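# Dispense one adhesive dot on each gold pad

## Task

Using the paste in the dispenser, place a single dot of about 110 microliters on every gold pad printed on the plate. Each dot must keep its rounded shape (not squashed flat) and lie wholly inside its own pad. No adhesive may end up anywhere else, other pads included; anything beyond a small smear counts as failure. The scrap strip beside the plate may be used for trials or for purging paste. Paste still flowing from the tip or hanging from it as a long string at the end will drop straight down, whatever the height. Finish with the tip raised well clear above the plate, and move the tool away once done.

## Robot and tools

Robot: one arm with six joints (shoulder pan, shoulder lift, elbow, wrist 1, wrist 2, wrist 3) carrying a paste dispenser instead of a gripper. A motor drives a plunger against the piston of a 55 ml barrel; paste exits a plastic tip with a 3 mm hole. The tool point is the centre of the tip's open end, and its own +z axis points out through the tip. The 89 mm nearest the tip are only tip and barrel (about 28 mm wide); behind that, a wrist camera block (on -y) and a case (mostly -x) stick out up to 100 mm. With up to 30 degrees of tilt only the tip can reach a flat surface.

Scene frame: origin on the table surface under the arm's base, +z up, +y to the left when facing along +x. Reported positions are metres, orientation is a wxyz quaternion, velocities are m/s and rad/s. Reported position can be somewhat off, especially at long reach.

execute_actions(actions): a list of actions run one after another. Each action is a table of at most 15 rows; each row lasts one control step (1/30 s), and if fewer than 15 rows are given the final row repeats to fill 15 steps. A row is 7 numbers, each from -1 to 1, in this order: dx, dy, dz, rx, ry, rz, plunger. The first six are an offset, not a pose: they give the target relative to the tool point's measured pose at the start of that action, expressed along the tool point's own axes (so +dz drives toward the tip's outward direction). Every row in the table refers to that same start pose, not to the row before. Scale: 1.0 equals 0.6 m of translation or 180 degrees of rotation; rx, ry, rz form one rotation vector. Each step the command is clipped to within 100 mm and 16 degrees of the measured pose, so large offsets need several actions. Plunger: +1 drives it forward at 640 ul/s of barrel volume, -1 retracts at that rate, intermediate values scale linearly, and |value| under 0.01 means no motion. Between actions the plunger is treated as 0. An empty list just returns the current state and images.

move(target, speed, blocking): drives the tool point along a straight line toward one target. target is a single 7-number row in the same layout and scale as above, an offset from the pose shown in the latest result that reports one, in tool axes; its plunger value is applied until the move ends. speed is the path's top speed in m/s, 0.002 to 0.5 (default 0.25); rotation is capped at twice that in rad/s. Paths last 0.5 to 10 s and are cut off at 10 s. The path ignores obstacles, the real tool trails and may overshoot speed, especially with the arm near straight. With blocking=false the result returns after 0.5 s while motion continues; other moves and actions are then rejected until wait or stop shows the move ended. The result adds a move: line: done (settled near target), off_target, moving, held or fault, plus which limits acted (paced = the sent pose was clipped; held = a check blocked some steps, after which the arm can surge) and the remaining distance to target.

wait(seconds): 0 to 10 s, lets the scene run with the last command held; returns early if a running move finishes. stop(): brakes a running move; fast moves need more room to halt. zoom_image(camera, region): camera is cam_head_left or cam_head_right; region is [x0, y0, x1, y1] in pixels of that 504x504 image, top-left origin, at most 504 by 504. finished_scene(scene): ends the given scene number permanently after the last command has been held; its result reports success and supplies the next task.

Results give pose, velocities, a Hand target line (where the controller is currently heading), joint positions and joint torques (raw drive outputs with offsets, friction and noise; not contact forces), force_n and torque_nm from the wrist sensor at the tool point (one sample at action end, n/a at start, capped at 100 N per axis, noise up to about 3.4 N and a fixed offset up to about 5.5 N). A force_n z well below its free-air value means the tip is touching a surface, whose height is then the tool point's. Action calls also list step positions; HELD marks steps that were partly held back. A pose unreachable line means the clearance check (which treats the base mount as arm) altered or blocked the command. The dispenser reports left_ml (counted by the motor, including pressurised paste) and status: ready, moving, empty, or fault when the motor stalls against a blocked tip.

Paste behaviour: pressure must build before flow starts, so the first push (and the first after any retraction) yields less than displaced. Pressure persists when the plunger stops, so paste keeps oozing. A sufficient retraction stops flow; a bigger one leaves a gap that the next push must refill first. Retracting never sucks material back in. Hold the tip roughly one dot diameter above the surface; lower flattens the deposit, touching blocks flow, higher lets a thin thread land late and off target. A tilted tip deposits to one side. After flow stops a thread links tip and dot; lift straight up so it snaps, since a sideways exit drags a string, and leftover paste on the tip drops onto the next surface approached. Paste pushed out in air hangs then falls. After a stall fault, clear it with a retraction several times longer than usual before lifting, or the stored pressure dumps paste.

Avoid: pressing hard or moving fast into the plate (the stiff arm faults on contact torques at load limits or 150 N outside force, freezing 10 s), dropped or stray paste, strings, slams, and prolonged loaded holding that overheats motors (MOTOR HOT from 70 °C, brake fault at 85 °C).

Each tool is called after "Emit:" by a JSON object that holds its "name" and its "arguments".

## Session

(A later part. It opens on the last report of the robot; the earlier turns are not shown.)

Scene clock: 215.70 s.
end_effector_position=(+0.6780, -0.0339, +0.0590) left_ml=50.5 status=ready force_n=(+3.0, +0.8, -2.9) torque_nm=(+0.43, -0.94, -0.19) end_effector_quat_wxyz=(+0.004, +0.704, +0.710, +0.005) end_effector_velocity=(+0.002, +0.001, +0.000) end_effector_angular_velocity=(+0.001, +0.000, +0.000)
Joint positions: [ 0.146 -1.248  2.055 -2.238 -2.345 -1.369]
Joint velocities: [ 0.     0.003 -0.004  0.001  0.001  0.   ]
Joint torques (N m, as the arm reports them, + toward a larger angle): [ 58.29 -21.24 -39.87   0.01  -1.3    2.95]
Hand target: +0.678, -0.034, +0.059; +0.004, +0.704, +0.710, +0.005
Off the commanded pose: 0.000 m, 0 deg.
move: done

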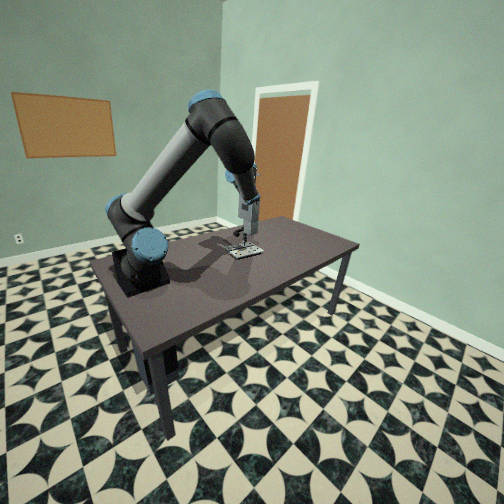

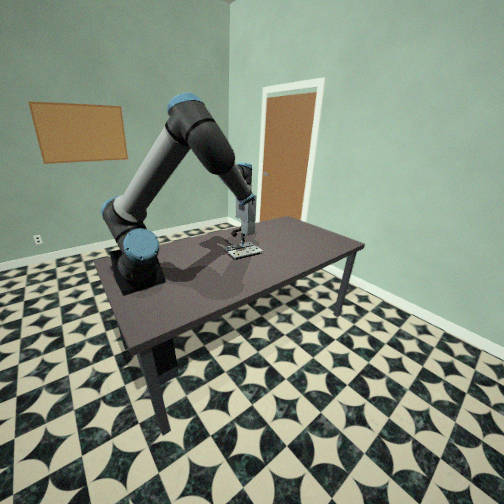

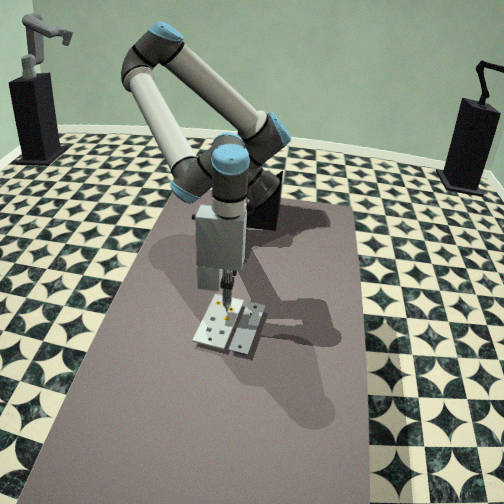

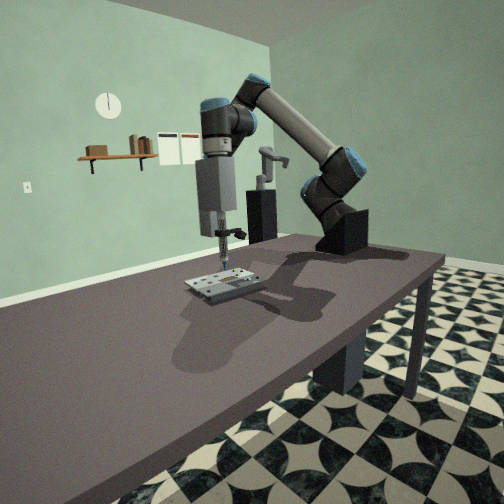

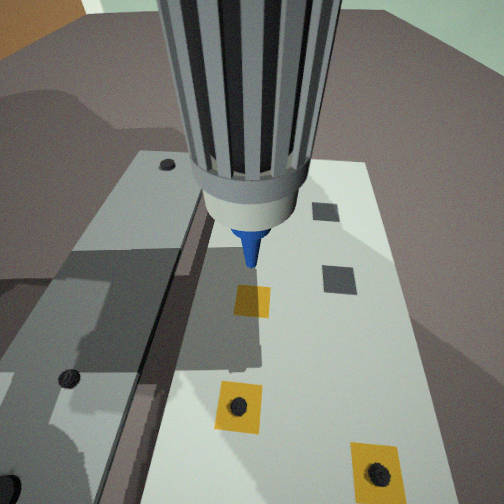

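Lucky; thread broke clean. Lift higher in future.

Emit:
{"name": "move", "arguments": {"target": [0,-0.002,0.0415,0,0,0,0], "speed": 0.08}}

Emit:
{"name": "execute_actions", "arguments": {"actions": [[[0,0,0,0,0,0,0.544]]]}}

Emit:
{"name": "wait", "arguments": {"seconds": 10}}

Emit:
{"name": "wait", "arguments": {"seconds": 10}}

Emit:
{"name": "wait", "arguments": {"seconds": 10}}

Scene clock: 220.83 s.
end_effector_position=(+0.6771, -0.0338, +0.0342) left_ml=50.5 status=ready force_n=(+1.9, +2.4, -2.1) torque_nm=(+0.94, -0.63, -0.17) end_effector_quat_wxyz=(+0.004, +0.704, +0.710, +0.005) end_effector_velocity=(+0.000, +0.000, -0.001) end_effector_angular_velocity=(-0.001, -0.001, -0.002)
Joint positions: [ 0.122 -1.23   2.081 -2.305 -2.348 -1.403]
Joint velocities: [-0.001  0.001  0.002 -0.006 -0.001 -0.001]
Joint torques (N m, as the arm reports them, + toward a larger angle): [ 21.62 -23.79 -11.55  -6.56  -2.25  -2.97]
Hand target: +0.677, -0.034, +0.034; +0.004, +0.704, +0.710, +0.005
Off the commanded pose: 0.000 m, 0 deg.
move: done

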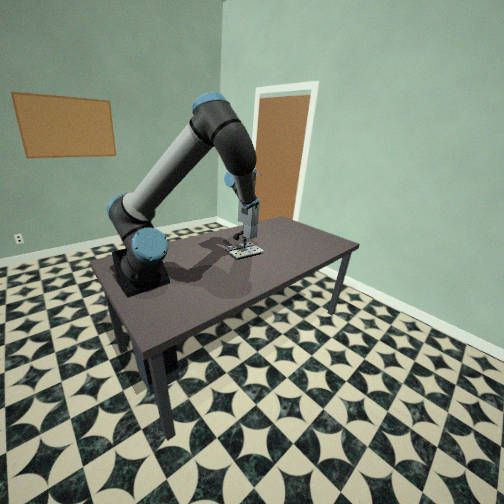

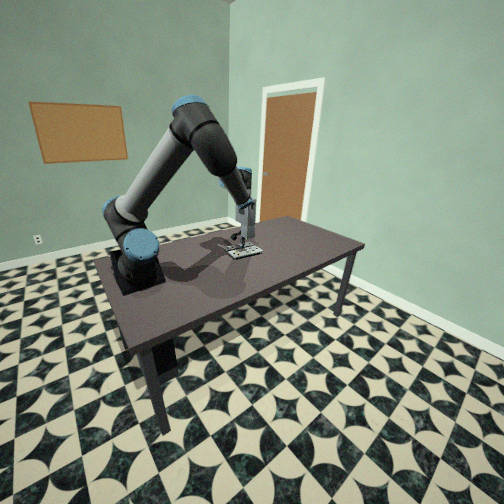

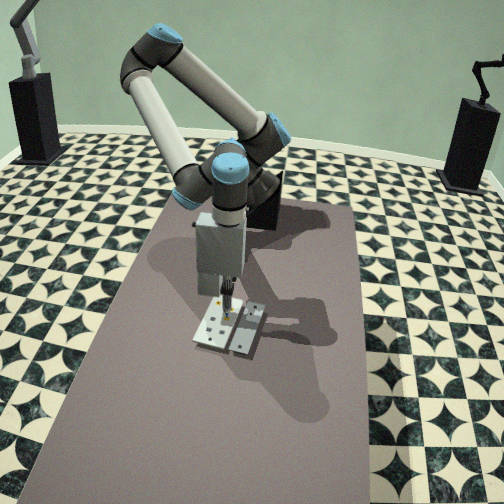

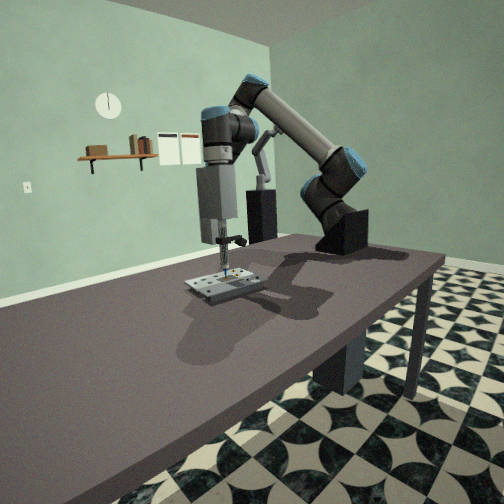

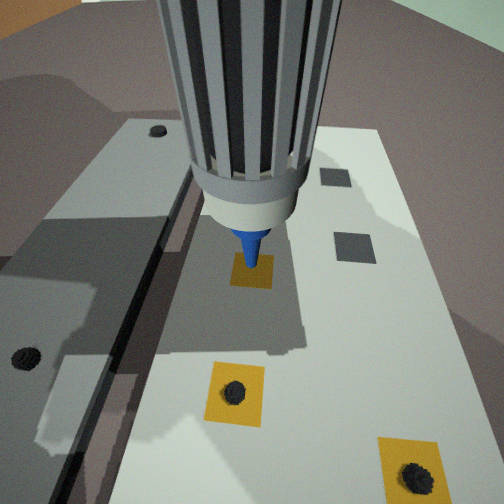

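Scene clock: 221.33 s.
end_effector_position=(+0.6771, -0.0338, +0.0341) left_ml=50.4 status=moving force_n=(+1.5, +2.0, -2.4) torque_nm=(+0.85, -0.45, -0.17) end_effector_quat_wxyz=(+0.004, +0.704, +0.710, +0.005) end_effector_velocity=(-0.000, -0.000, -0.000) end_effector_angular_velocity=(-0.001, +0.001, +0.001)
Joint positions: [ 0.122 -1.23   2.081 -2.306 -2.348 -1.403]
Joint velocities: [-0.     0.001  0.     0.001 -0.001 -0.   ]
Joint torques (N m, as the arm reports them, + toward a larger angle): [ 32.23 -32.46 -19.17   0.1   -1.96   2.47]
Hand target: +0.677, -0.034, +0.034; +0.004, +0.704, +0.710, +0.005
Off the commanded pose: 0.000 m, 0 deg.
Step readings (end_effector_position):
0: (+0.6771, -0.0338, +0.0342)
1: (+0.6771, -0.0338, +0.0341)
2: (+0.6771, -0.0338, +0.0341)
4: (+0.6771, -0.0338, +0.0341)
8: (+0.6771, -0.0338, +0.0341)
15: end_effector_position above

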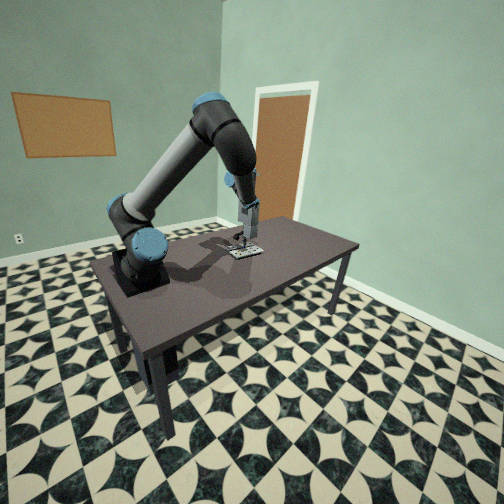

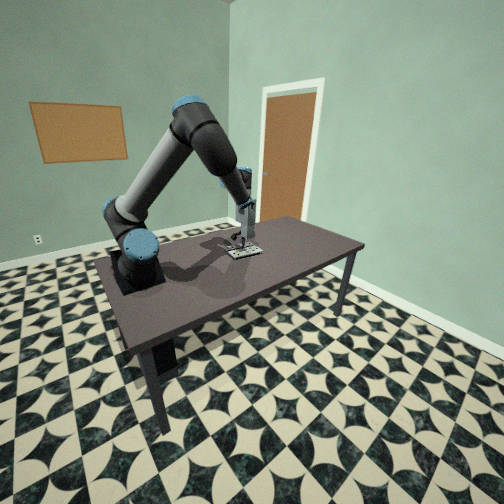

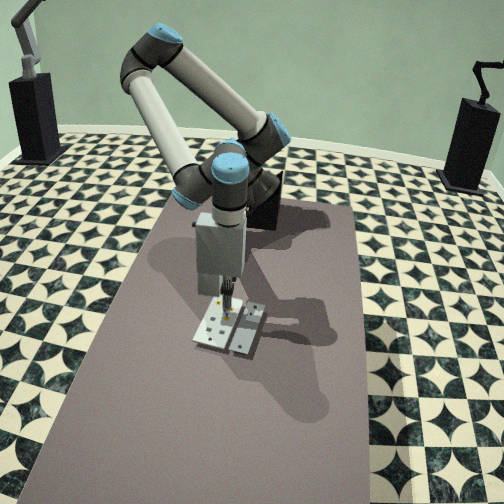

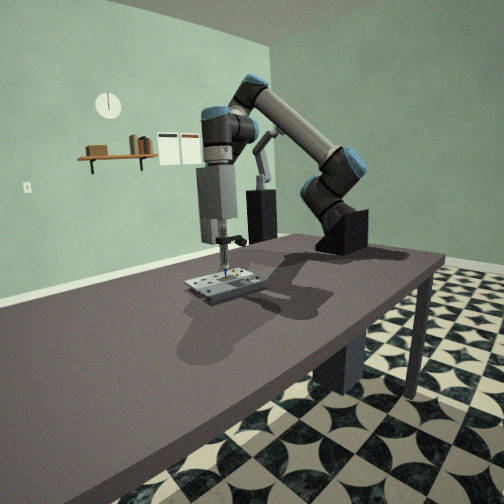

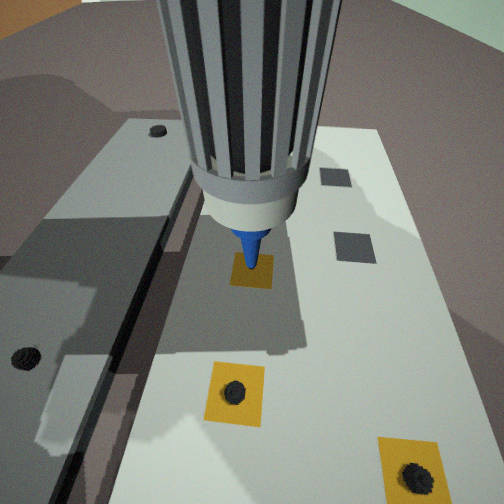

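Scene clock: 231.33 s.
end_effector_position=(+0.6771, -0.0338, +0.0342) left_ml=50.4 status=ready force_n=(+0.8, +2.1, -3.5) torque_nm=(+0.86, -0.22, -0.16) end_effector_quat_wxyz=(+0.004, +0.704, +0.710, +0.005) end_effector_velocity=(+0.001, -0.001, +0.001) end_effector_angular_velocity=(+0.001, -0.003, -0.003)
Joint positions: [ 0.122 -1.23   2.081 -2.305 -2.348 -1.403]
Joint velocities: [ 0.    -0.002 -0.001 -0.001  0.     0.001]
Joint torques (N m, as the arm reports them, + toward a larger angle): [ 58.64 -63.41 -37.66  -0.41   2.28   2.54]
Hand target: +0.677, -0.034, +0.034; +0.004, +0.704, +0.710, +0.005
Off the commanded pose: 0.000 m, 0 deg.
wait: 10.00 s; at rest by 0.20 s

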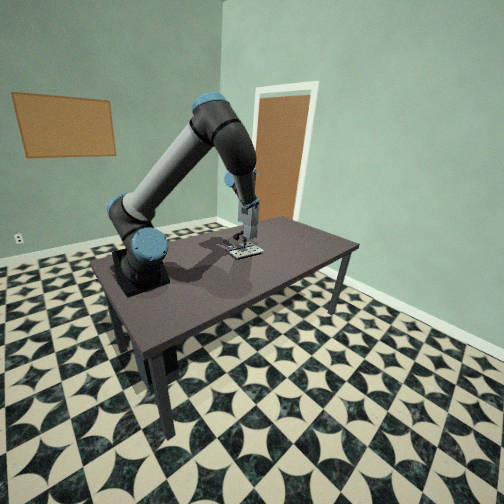

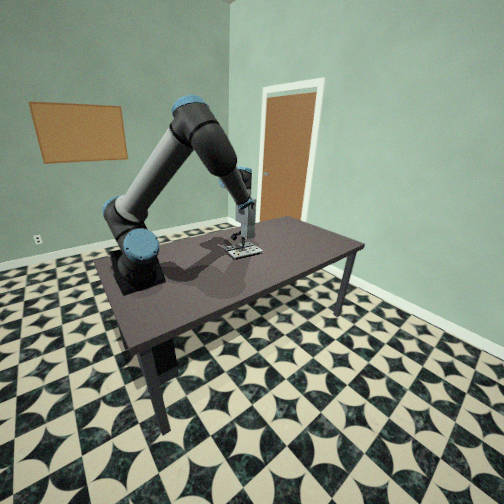

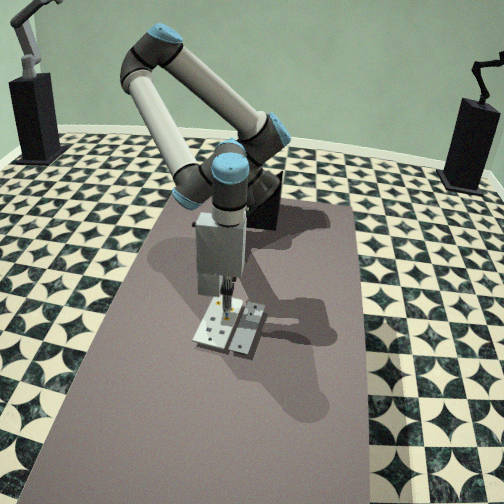

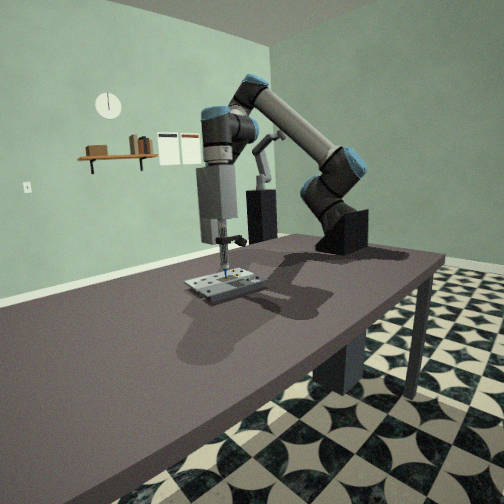

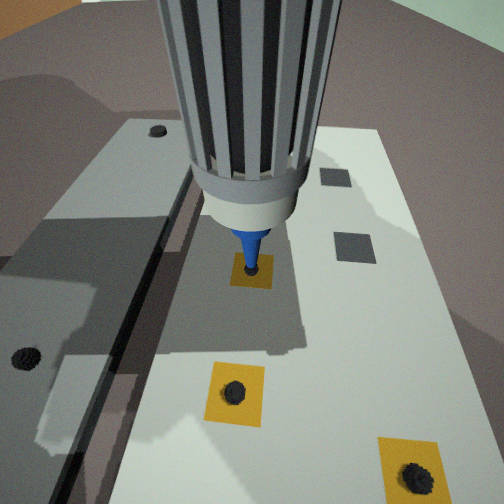

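Scene clock: 241.33 s.
end_effector_position=(+0.6771, -0.0338, +0.0342) left_ml=50.4 status=ready force_n=(+2.2, -0.4, -4.3) torque_nm=(-0.04, -0.67, -0.11) end_effector_quat_wxyz=(+0.004, +0.704, +0.710, +0.005) end_effector_velocity=(-0.000, -0.000, -0.000) end_effector_angular_velocity=(-0.001, -0.000, +0.001)
Joint positions: [ 0.122 -1.23   2.081 -2.305 -2.348 -1.403]
Joint velocities: [ 0.    -0.     0.001 -0.    -0.001 -0.   ]
Joint torques (N m, as the arm reports them, + toward a larger angle): [ 58.2  -63.78 -37.19  -0.72   2.12   2.51]
Hand target: +0.677, -0.034, +0.034; +0.004, +0.704, +0.710, +0.005
Off the commanded pose: 0.000 m, 0 deg.
wait: 10.00 s; at rest by 0.17 s

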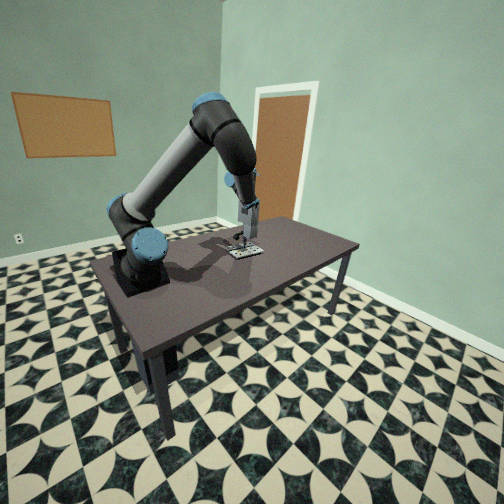

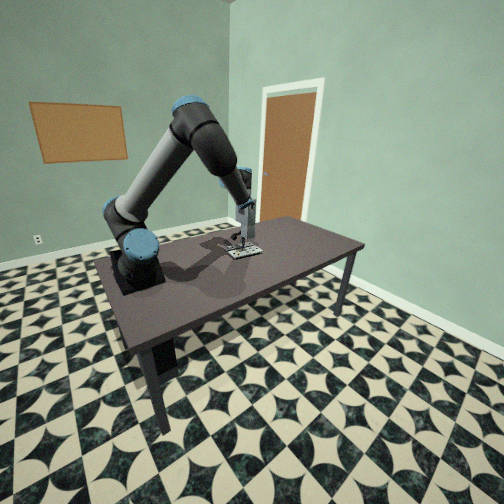

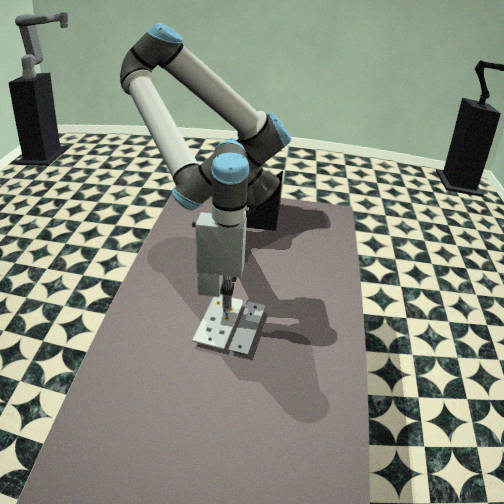

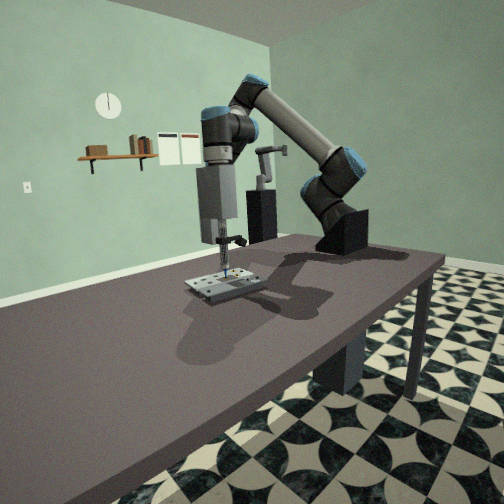

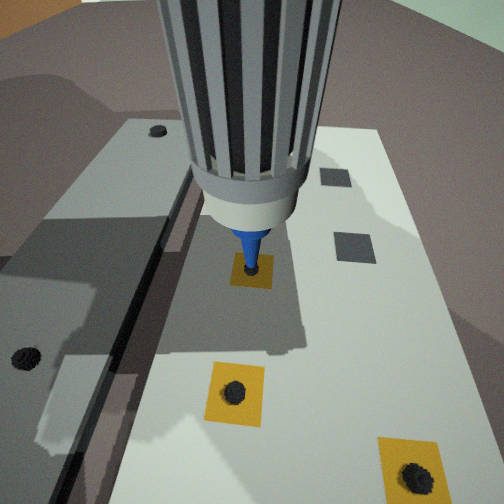

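Scene clock: 251.33 s.
end_effector_position=(+0.6771, -0.0338, +0.0342) left_ml=50.4 status=ready force_n=(+3.2, +1.3, -3.7) torque_nm=(+0.59, -1.06, -0.09) end_effector_quat_wxyz=(+0.004, +0.704, +0.710, +0.005) end_effector_velocity=(+0.001, -0.001, +0.000) end_effector_angular_velocity=(-0.000, -0.000, -0.002)
Joint positions: [ 0.122 -1.23   2.081 -2.305 -2.348 -1.403]
Joint velocities: [-0.001 -0.001 -0.001  0.001 -0.001  0.   ]
Joint torques (N m, as the arm reports them, + toward a larger angle): [ 57.02 -62.2  -36.24  -1.07   1.91   2.24]
Hand target: +0.677, -0.034, +0.034; +0.004, +0.704, +0.710, +0.005
Off the commanded pose: 0.000 m, 0 deg.
wait: 10.00 s; at rest by 0.17 s

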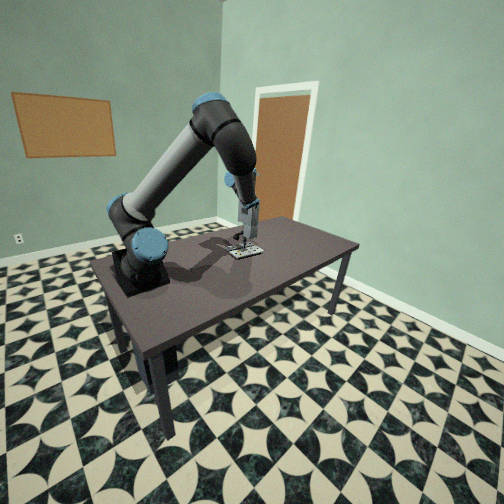

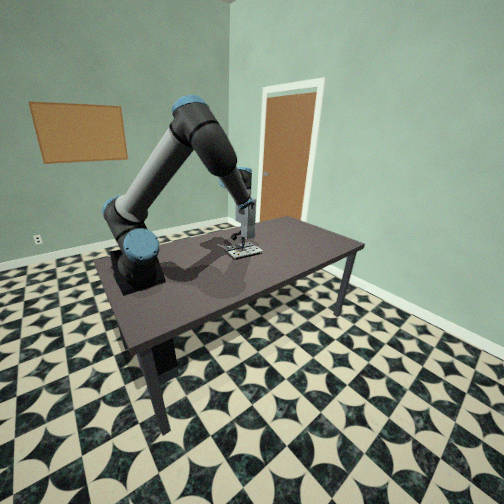

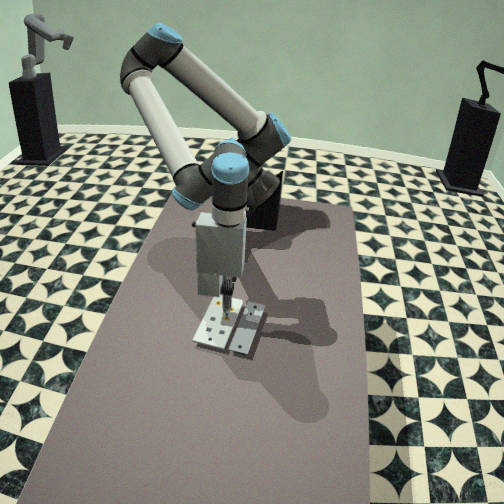

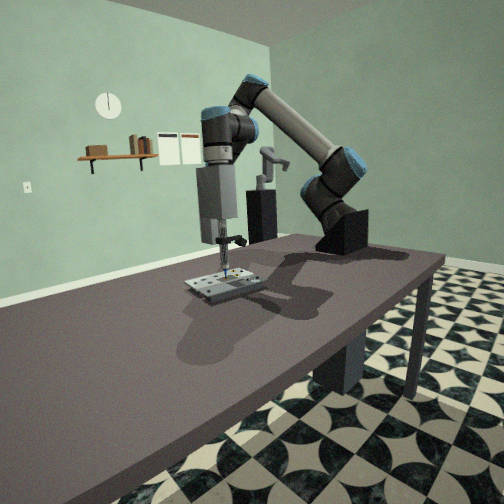

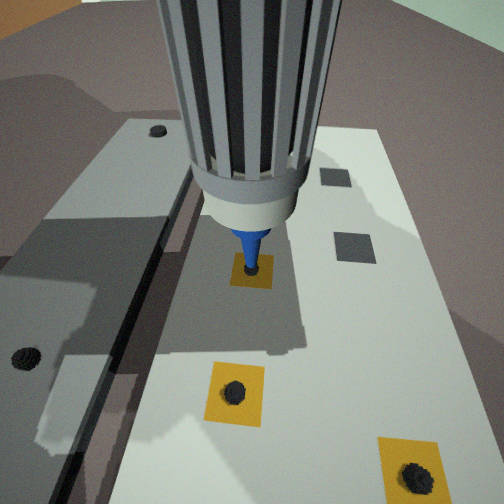

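Emit:
{"name": "move", "arguments": {"target": [0,0,-0.12,0,0,0,-0.4], "speed": 0.15}}

Emit:
{"name": "move", "arguments": {"target": [0.115,0,-0.18,0,0,0,0]}}

Scene clock: 257.57 s.
end_effector_position=(+0.6762, -0.0339, +0.1061) left_ml=50.6 status=moving force_n=(+1.3, +1.4, -2.5) torque_nm=(+0.61, -0.25, -0.05) end_effector_quat_wxyz=(+0.004, +0.704, +0.710, +0.005) end_effector_velocity=(-0.000, +0.000, +0.002) end_effector_angular_velocity=(-0.000, +0.001, +0.001)
Joint positions: [ 0.192 -1.28   2.007 -2.114 -2.337 -1.305]
Joint velocities: [ 0.002  0.    -0.003  0.006  0.     0.004]
Joint torques (N m, as the arm reports them, + toward a larger angle): [ 54.61 -61.51 -41.86   0.07   2.43   2.92]
Hand target: +0.676, -0.034, +0.106; +0.004, +0.704, +0.710, +0.005
Off the commanded pose: 0.000 m, 0 deg.
move: done

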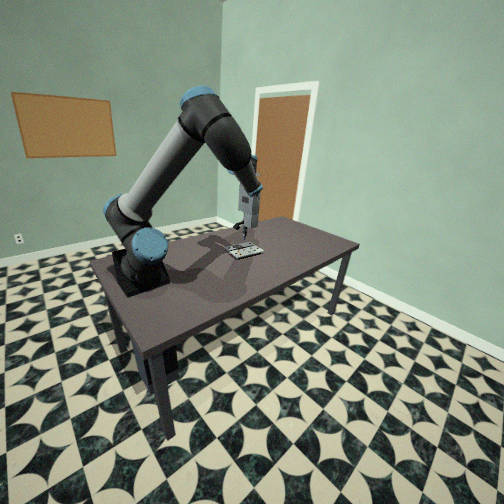

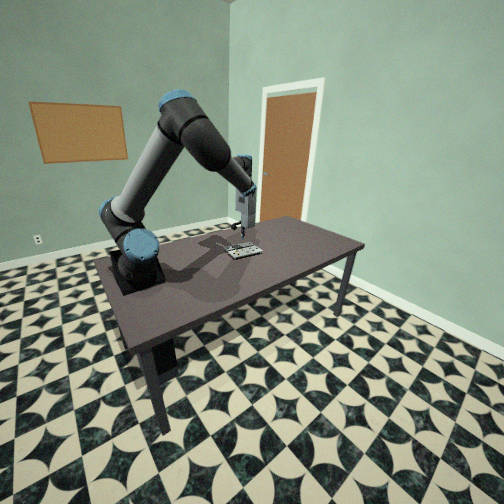

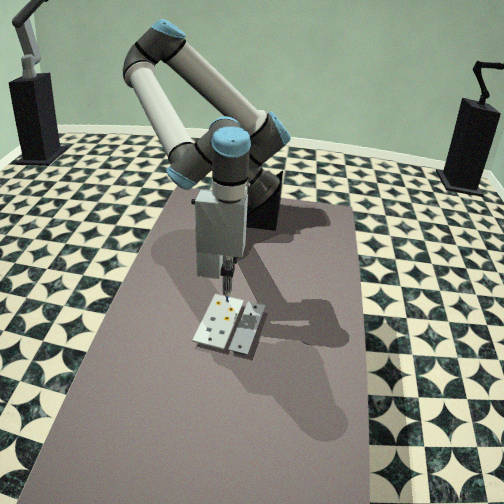

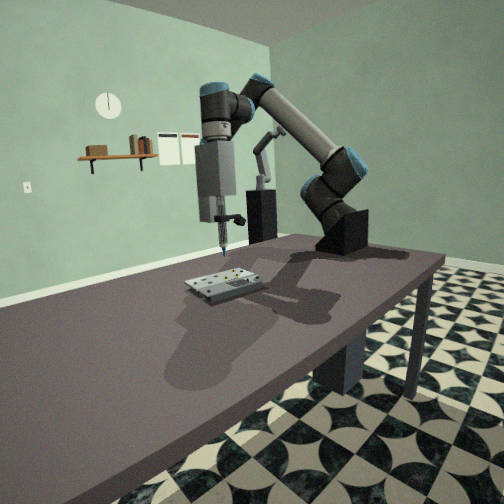

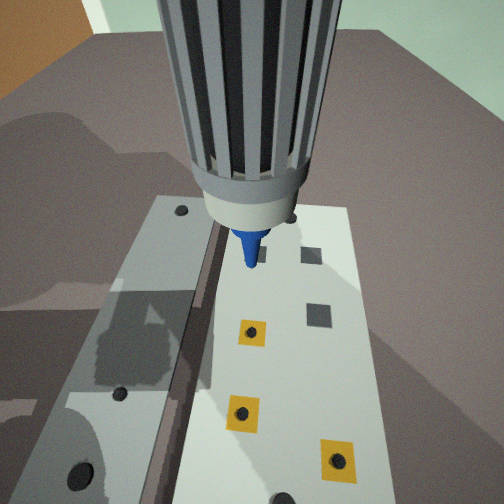

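Scene clock: 258.63 s.
end_effector_position=(+0.6743, +0.0349, +0.2141) left_ml=50.6 status=ready force_n=(+0.3, +1.0, -2.9) torque_nm=(+0.47, -0.02, -0.12) end_effector_quat_wxyz=(+0.004, +0.704, +0.710, +0.005) end_effector_velocity=(-0.000, +0.001, +0.001) end_effector_angular_velocity=(-0.000, +0.001, +0.003)
Joint positions: [ 0.353 -1.238  1.848 -1.854 -2.296 -1.094]
Joint velocities: [ 0.002  0.002 -0.003  0.005  0.001  0.001]
Joint torques (N m, as the arm reports them, + toward a larger angle): [ 55.21 -18.42 -45.87   0.08   2.44   2.89]
Hand target: +0.674, +0.035, +0.214; +0.004, +0.704, +0.710, +0.005
Off the commanded pose: 0.000 m, 0 deg.
move: done

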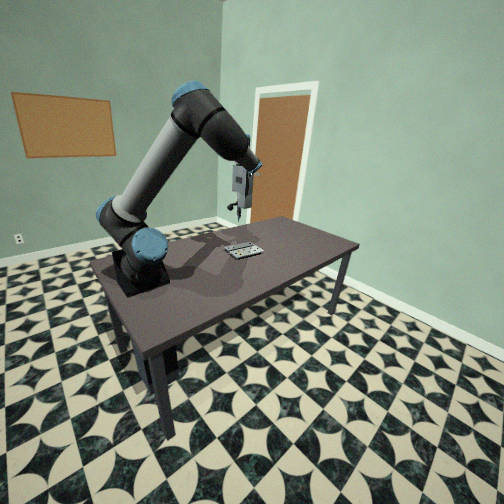

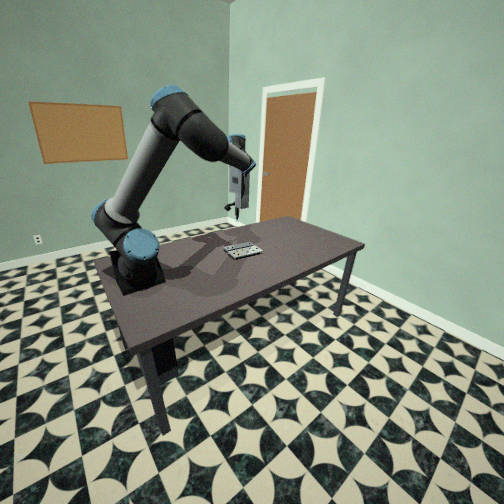

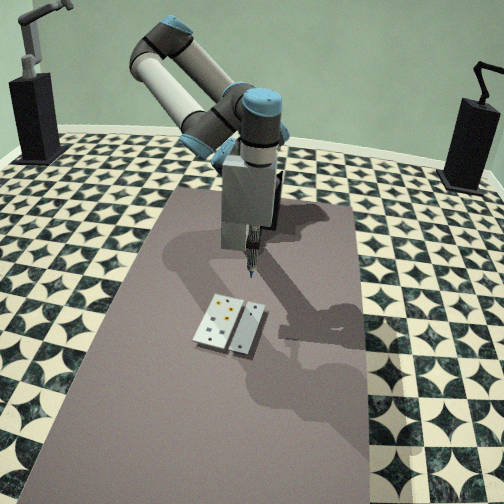

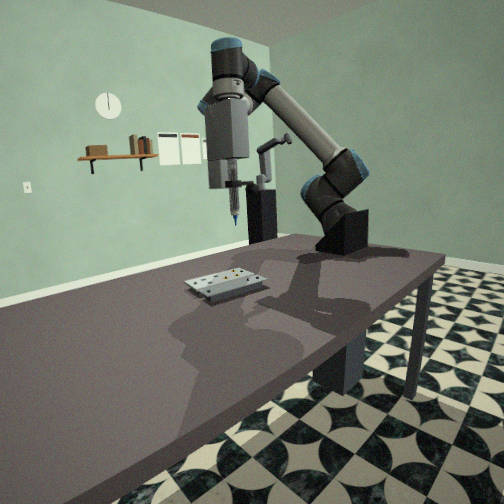

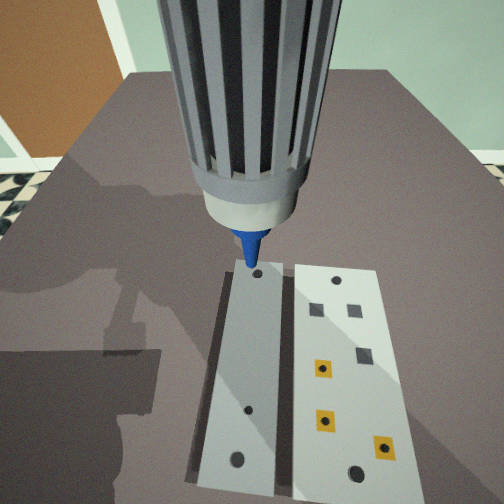

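Emit:
{"name": "finished_scene", "arguments": {"scene": 1}}

The scene is finished: the task was done.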